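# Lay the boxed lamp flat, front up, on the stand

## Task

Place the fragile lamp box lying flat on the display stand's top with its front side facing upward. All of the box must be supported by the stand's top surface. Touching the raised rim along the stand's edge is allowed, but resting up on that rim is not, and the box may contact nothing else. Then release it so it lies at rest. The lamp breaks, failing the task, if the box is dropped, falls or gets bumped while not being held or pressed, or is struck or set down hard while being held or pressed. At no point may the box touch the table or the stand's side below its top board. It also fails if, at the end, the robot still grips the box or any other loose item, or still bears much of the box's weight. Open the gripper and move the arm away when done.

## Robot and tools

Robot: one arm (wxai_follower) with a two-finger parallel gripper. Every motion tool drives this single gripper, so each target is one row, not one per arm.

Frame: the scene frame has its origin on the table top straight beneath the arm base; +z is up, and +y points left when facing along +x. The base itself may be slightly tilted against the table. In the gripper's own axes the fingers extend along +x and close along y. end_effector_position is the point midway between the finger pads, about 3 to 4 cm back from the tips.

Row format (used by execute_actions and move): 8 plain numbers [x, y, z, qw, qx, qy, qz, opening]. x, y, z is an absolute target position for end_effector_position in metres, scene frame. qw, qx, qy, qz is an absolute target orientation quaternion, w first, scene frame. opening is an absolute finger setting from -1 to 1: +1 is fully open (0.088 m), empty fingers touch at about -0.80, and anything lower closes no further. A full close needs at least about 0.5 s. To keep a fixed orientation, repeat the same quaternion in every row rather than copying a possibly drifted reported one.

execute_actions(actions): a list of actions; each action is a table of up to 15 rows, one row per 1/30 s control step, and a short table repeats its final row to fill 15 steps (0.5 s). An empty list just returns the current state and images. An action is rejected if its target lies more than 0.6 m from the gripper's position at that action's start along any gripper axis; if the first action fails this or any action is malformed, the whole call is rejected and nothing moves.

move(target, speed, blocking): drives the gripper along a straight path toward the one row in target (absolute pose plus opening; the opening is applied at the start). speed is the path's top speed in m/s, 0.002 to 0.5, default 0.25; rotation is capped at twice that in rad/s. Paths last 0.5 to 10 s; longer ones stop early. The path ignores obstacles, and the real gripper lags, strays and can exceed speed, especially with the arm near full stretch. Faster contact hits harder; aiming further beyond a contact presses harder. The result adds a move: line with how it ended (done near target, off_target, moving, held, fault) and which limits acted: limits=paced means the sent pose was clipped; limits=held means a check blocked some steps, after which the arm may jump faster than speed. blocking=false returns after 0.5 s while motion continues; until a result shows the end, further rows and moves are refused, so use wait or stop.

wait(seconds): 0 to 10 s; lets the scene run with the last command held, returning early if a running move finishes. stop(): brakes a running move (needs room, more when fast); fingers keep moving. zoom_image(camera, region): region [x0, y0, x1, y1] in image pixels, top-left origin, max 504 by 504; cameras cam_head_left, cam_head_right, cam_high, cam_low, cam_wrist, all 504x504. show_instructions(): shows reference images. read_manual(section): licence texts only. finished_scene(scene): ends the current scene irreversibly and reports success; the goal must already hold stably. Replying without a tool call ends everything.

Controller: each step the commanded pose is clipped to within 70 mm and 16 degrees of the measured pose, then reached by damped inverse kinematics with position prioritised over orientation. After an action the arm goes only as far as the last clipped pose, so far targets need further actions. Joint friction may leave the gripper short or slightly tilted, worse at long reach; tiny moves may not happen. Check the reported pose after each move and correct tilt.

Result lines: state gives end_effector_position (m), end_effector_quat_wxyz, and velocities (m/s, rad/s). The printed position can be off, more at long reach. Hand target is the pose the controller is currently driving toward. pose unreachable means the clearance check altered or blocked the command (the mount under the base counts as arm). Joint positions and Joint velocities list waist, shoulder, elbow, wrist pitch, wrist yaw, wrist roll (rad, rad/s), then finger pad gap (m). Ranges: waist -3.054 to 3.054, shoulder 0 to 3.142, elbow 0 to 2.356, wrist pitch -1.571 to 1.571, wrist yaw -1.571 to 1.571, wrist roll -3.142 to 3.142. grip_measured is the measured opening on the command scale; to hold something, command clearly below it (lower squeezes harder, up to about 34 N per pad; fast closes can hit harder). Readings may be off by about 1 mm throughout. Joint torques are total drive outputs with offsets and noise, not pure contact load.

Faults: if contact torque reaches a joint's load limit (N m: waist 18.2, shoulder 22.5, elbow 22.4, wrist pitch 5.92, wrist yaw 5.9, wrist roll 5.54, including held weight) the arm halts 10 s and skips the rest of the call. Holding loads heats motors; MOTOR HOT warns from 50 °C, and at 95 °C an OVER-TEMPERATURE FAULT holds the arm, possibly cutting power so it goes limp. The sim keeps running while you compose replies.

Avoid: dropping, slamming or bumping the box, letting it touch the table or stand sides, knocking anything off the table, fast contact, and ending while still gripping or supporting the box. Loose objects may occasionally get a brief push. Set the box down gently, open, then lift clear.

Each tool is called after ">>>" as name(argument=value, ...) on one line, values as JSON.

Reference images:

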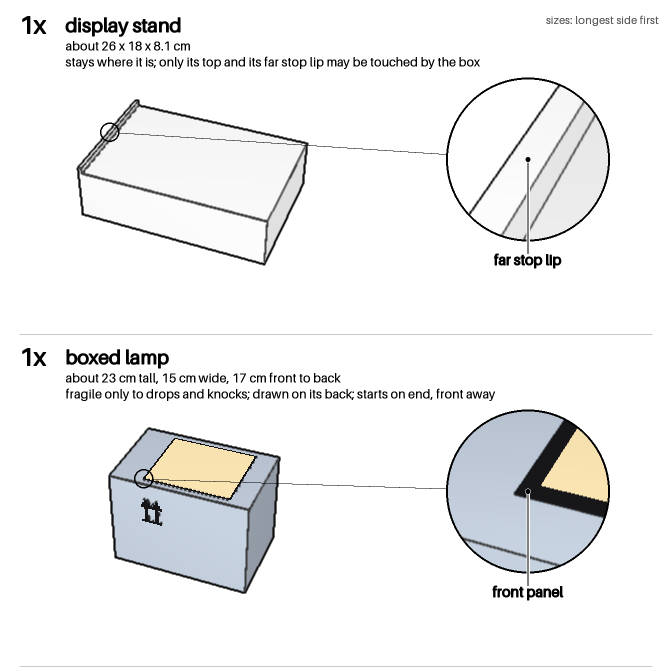

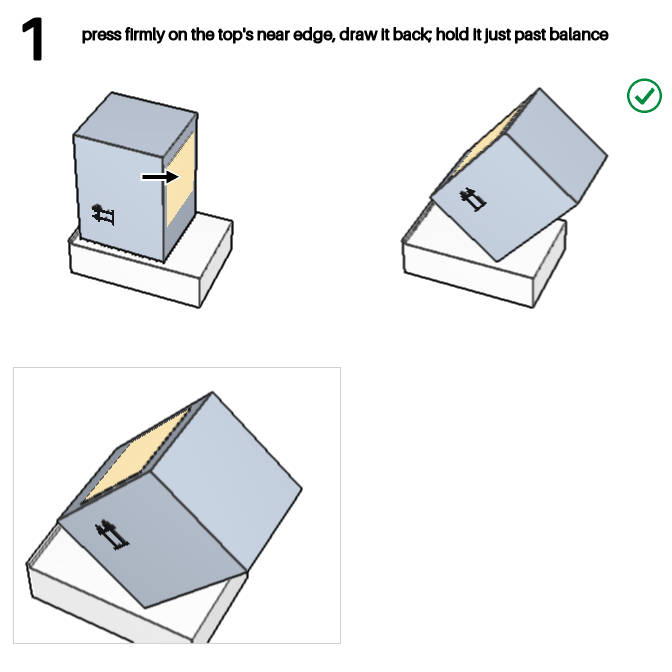

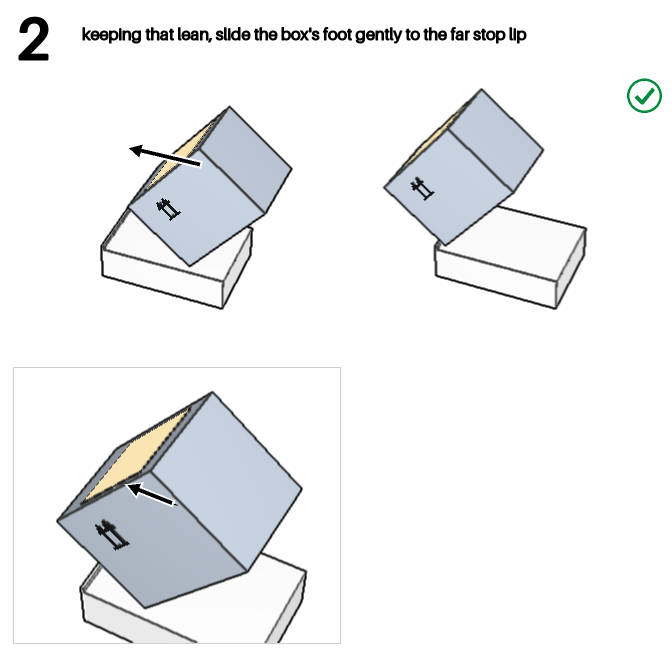

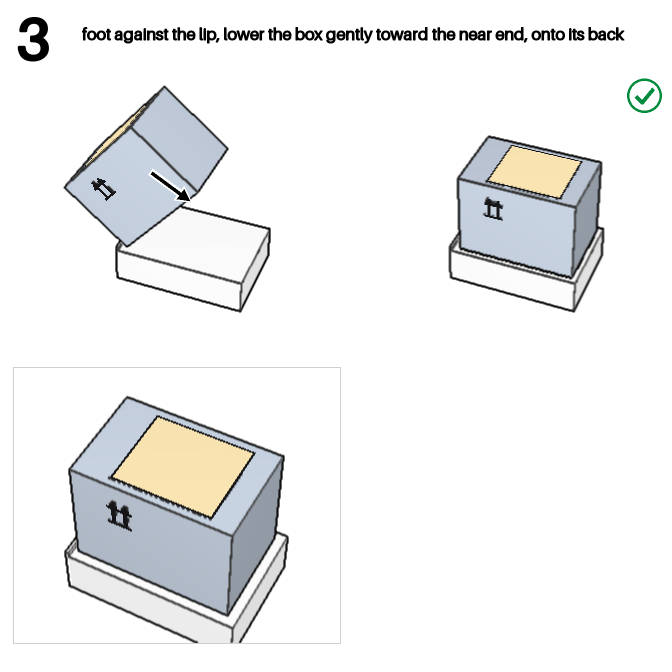

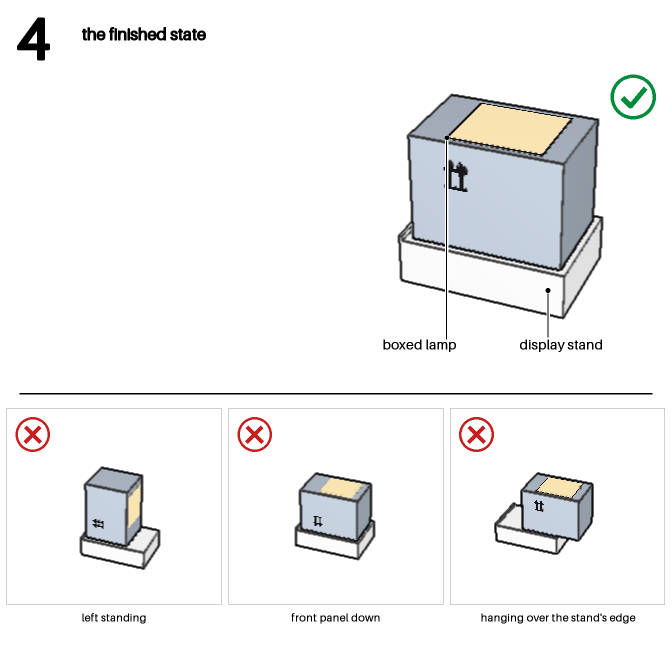

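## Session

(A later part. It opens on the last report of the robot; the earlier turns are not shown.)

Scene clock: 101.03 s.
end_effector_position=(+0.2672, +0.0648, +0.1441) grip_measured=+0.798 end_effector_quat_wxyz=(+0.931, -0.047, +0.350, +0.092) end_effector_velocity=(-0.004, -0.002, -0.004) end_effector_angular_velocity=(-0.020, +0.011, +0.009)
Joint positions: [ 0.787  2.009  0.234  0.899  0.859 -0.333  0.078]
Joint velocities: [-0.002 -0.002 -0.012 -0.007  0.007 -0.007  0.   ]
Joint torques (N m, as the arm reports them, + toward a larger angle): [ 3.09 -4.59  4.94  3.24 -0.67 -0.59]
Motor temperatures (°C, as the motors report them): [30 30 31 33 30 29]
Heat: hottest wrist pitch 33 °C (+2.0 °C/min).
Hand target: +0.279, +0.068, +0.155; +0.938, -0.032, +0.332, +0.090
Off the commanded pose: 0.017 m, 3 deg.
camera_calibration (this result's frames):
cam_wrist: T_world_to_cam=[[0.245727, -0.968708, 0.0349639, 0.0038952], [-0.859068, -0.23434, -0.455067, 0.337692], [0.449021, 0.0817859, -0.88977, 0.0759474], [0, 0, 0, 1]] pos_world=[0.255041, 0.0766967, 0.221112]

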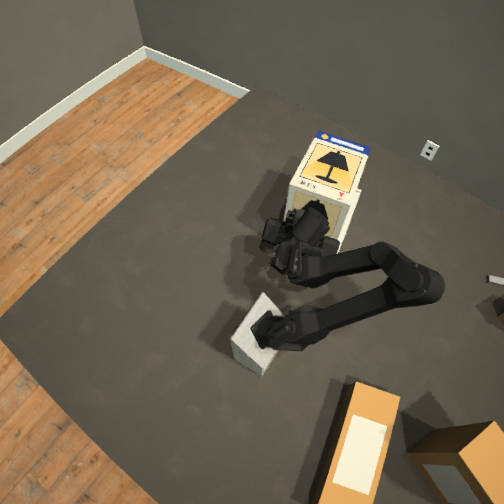

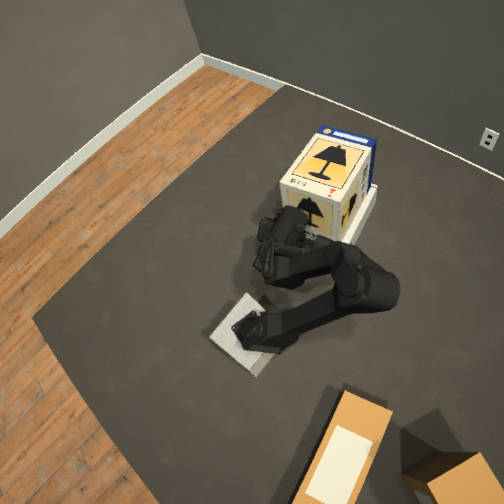

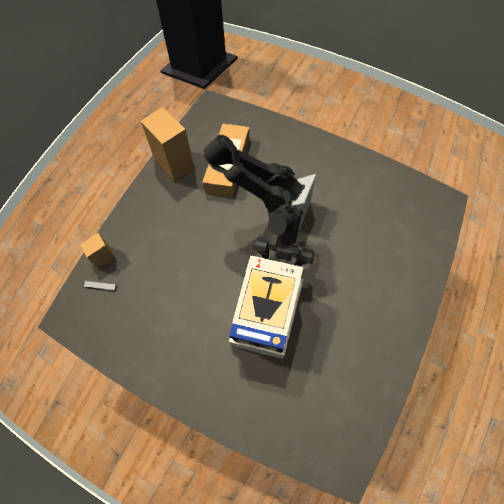

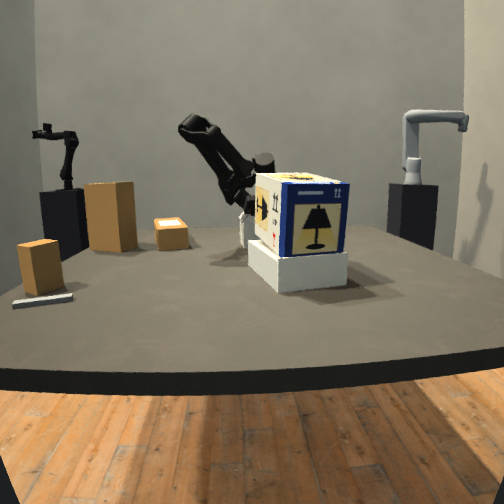

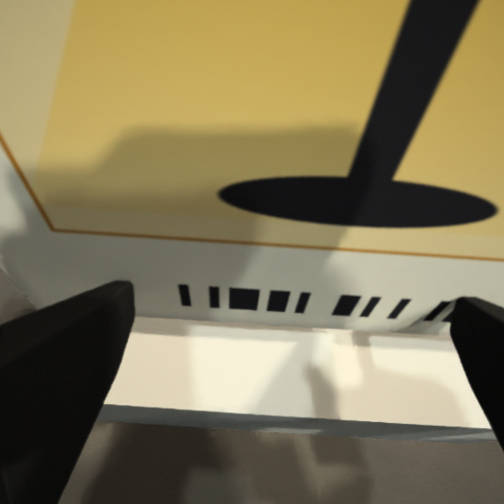

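>>> execute_actions(actions=[[[0.28,0.068,0.151,0.938,-0.032,0.332,0.09,0.8]],[[0.279,0.068,0.148,0.938,-0.032,0.332,0.09,0.8]],[[0.279,0.068,0.145,0.938,-0.032,0.332,0.09,0.8]],[[0.279,0.068,0.142,0.938,-0.032,0.332,0.09,0.8]],[[0.279,0.068,0.139,0.938,-0.032,0.332,0.09,0.8]],[[0.279,0.068,0.136,0.938,-0.032,0.332,0.09,0.8]],[[0.279,0.068,0.133,0.938,-0.032,0.332,0.09,0.8]],[[0.279,0.068,0.13,0.938,-0.032,0.332,0.09,0.8]],[[0.278,0.068,0.127,0.938,-0.032,0.332,0.09,0.8]],[[0.278,0.068,0.124,0.938,-0.032,0.332,0.09,0.8]],[[0.277,0.068,0.121,0.938,-0.032,0.332,0.09,0.8]]])

>>> zoom_image(camera="cam_low", region=[230,160,370,300])

Scene clock: 110.40 s.
end_effector_position=(+0.2638, +0.0642, +0.1178) grip_measured=+0.799 end_effector_quat_wxyz=(+0.934, -0.046, +0.343, +0.091) end_effector_velocity=(-0.001, +0.003, -0.000) end_effector_angular_velocity=(+0.016, +0.001, +0.014)
Joint positions: [ 0.694  2.226  0.178  1.27   0.79  -0.451  0.078]
Joint velocities: [-0.002 -0.002 -0.002 -0.007 -0.022  0.007 -0.   ]
Joint torques (N m, as the arm reports them, + toward a larger angle): [ 1.75 -3.27  4.57  2.3  -1.17 -0.45]
Motor temperatures (°C, as the motors report them): [31 30 31 35 30 29]
Heat: hottest wrist pitch 35 °C (+4.1 °C/min).
Hand target: +0.277, +0.067, +0.121; +0.938, -0.032, +0.332, +0.090
Off the commanded pose: 0.014 m, 2 deg.
camera_calibration (this result's frames):
cam_wrist: T_world_to_cam=[[0.243866, -0.969134, 0.0361778, 0.00548621], [-0.851781, -0.231874, -0.469792, 0.322341], [0.46368, 0.0837507, -0.882036, 0.0491858], [0, 0, 0, 1]] pos_world=[0.25042, 0.07594, 0.194618]

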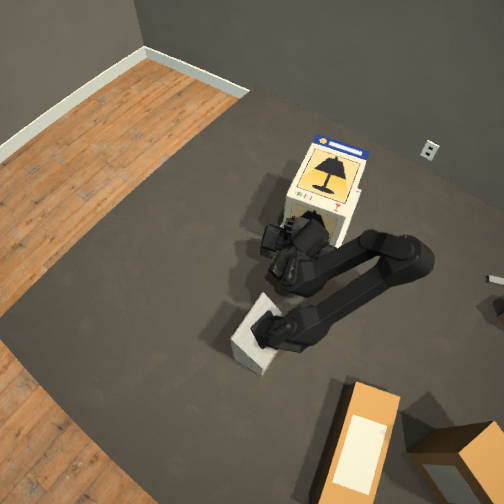

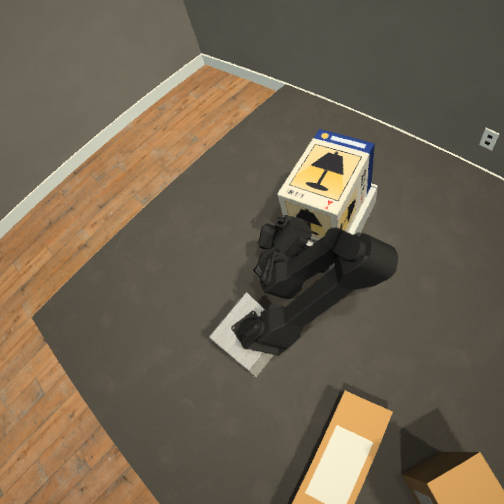

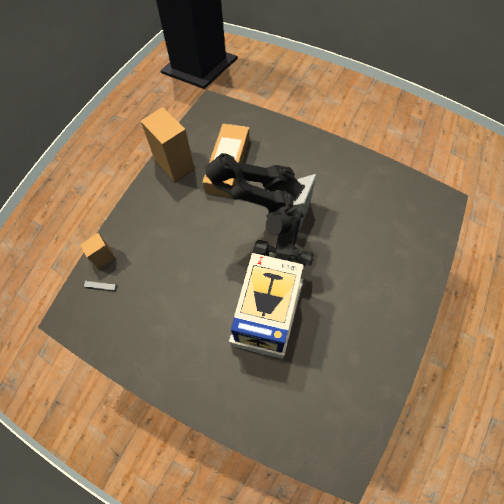

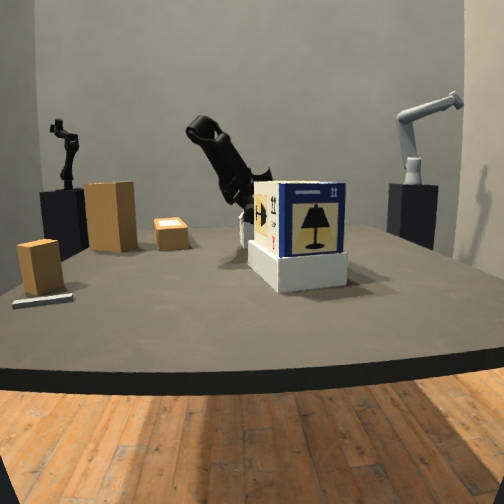

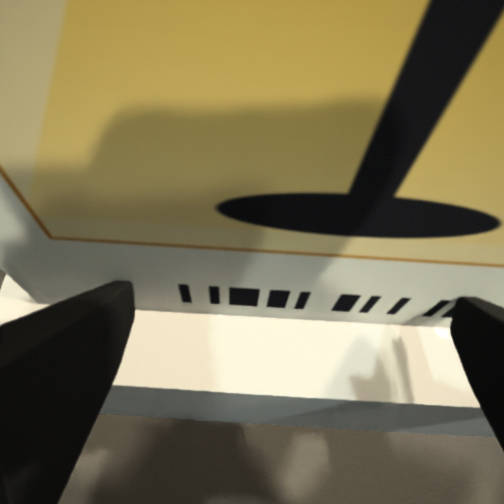

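Region (230, 160, 370, 300) of cam_low's 504x504 image, scaled by 3.600, with more detail than that image has.

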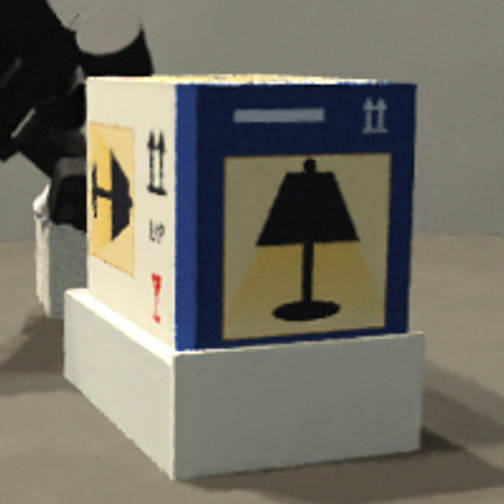

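The box is flat. Releasing and backing away.

>>> execute_actions(actions=[[[0.272,0.066,0.117,0.938,-0.032,0.332,0.09,0.8]],[[0.262,0.064,0.118,0.938,-0.032,0.332,0.09,0.8]],[[0.245,0.061,0.123,0.938,-0.032,0.332,0.09,0.8]]])

>>> move(target=[0.2,0.04,0.3,0.926,-0.035,0.365,0.09,0.8], speed=0.15)

Scene clock: 114.27 s.
end_effector_position=(+0.2456, +0.0620, +0.1220) grip_measured=+0.800 end_effector_quat_wxyz=(+0.938, -0.034, +0.333, +0.091) end_effector_velocity=(-0.001, -0.003, -0.000) end_effector_angular_velocity=(-0.012, +0.004, -0.001)
Joint positions: [ 0.749  2.244  0.108  1.346  0.814 -0.393  0.078]
Joint velocities: [-0.002 -0.012 -0.007 -0.007  0.007 -0.007  0.   ]
Joint torques (N m, as the arm reports them, + toward a larger angle): [ 3.05 -4.63  0.19  1.26 -0.13  0.25]
Motor temperatures (°C, as the motors report them): [31 30 31 35 31 29]
Heat: hottest wrist pitch 35 °C (+4.0 °C/min).
Hand target: +0.245, +0.061, +0.123; +0.938, -0.032, +0.332, +0.090
Off the commanded pose: 0.002 m, 0 deg.
camera_calibration (this result's frames):
cam_wrist: T_world_to_cam=[[0.236018, -0.971597, 0.0171503, 0.0120864], [-0.844179, -0.213744, -0.491605, 0.307941], [0.481308, 0.10155, -0.870649, 0.0547039], [0, 0, 0, 1]] pos_world=[0.230775, 0.0720084, 0.198806]

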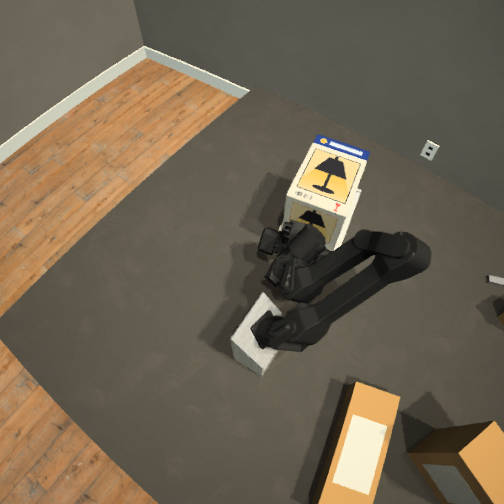

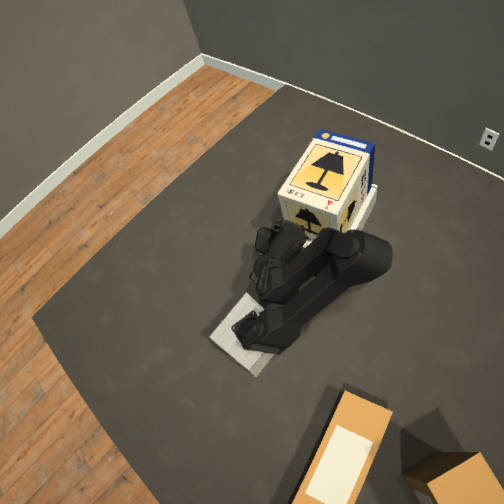

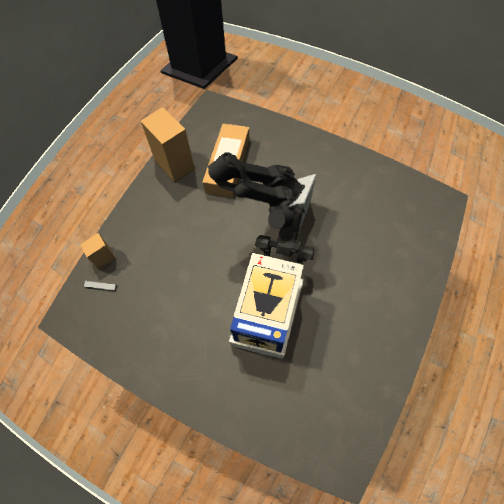

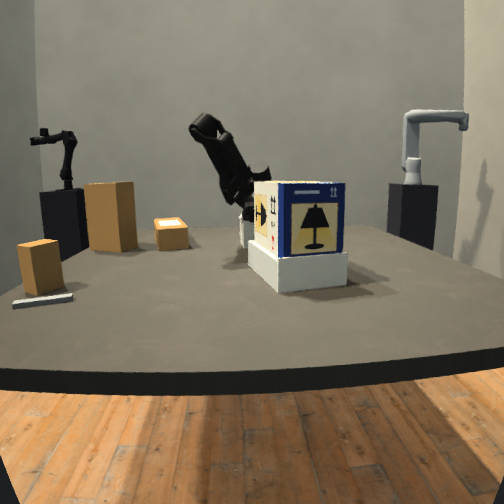

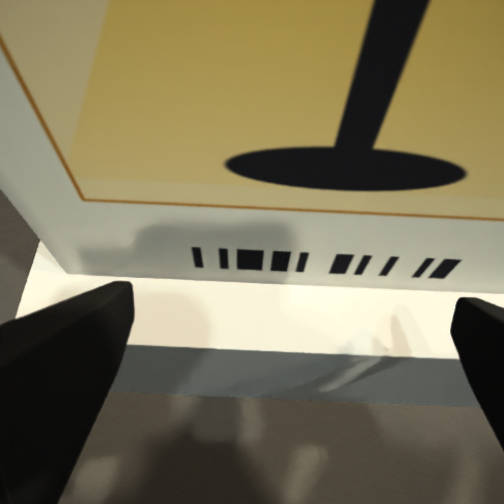

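Scene clock: 115.97 s.
end_effector_position=(+0.1986, +0.0370, +0.2982) grip_measured=+0.800 end_effector_quat_wxyz=(+0.926, -0.039, +0.364, +0.090) end_effector_velocity=(-0.001, -0.003, -0.000) end_effector_angular_velocity=(-0.028, +0.012, +0.016)
Joint positions: [ 1.39   1.576  0.74  -0.935  1.016  0.74   0.078]
Joint velocities: [-0.002  0.002  0.012 -0.037 -0.007 -0.007 -0.   ]
Joint torques (N m, as the arm reports them, + toward a larger angle): [ 1.84 -0.66  5.29  0.99  0.22  0.22]
Motor temperatures (°C, as the motors report them): [31 30 31 34 31 29]
Heat: hottest wrist pitch 34 °C (+3.0 °C/min).
Hand target: +0.199, +0.038, +0.301; +0.926, -0.035, +0.364, +0.091
Off the commanded pose: 0.004 m, 0 deg.
move: done
camera_calibration (this result's frames):
cam_wrist: T_world_to_cam=[[0.237373, -0.971254, 0.017878, -0.00470179], [-0.874285, -0.221624, -0.431867, 0.338016], [0.423414, 0.0868831, -0.90176, 0.254624], [0, 0, 0, 1]] pos_world=[0.188827, 0.0482232, 0.375672]

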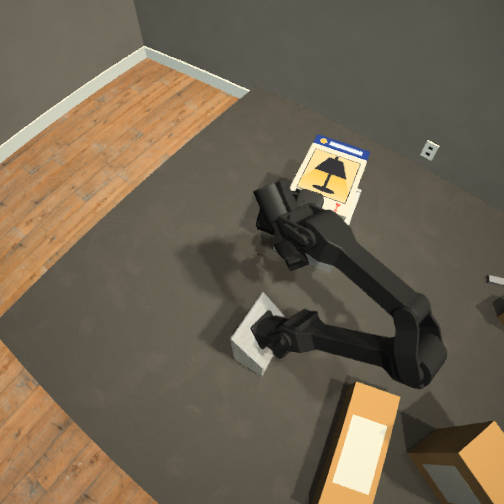

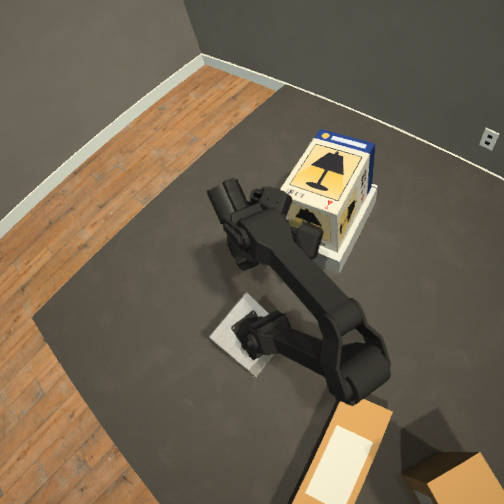

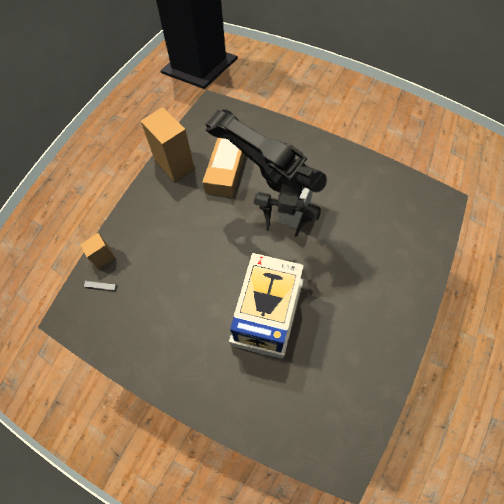

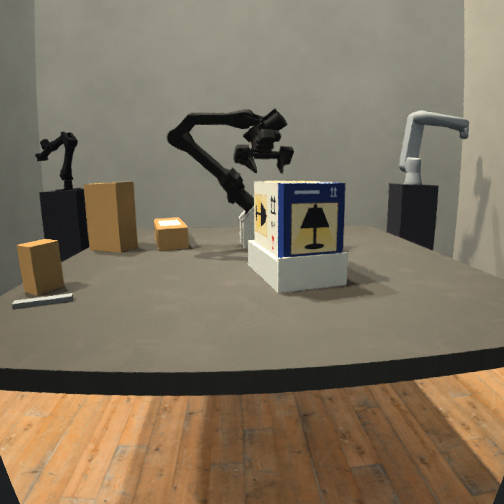

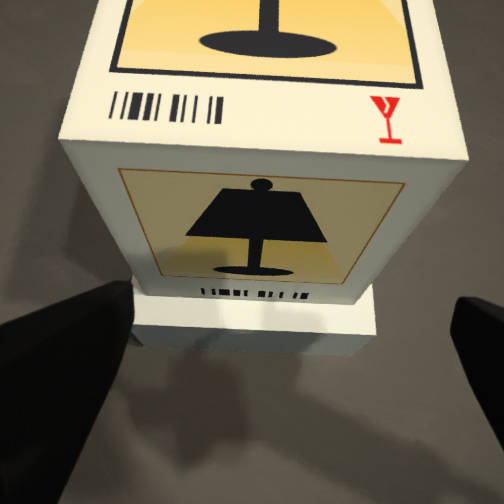

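>>> finished_scene(scene=1)

The scene is finished: the task was done.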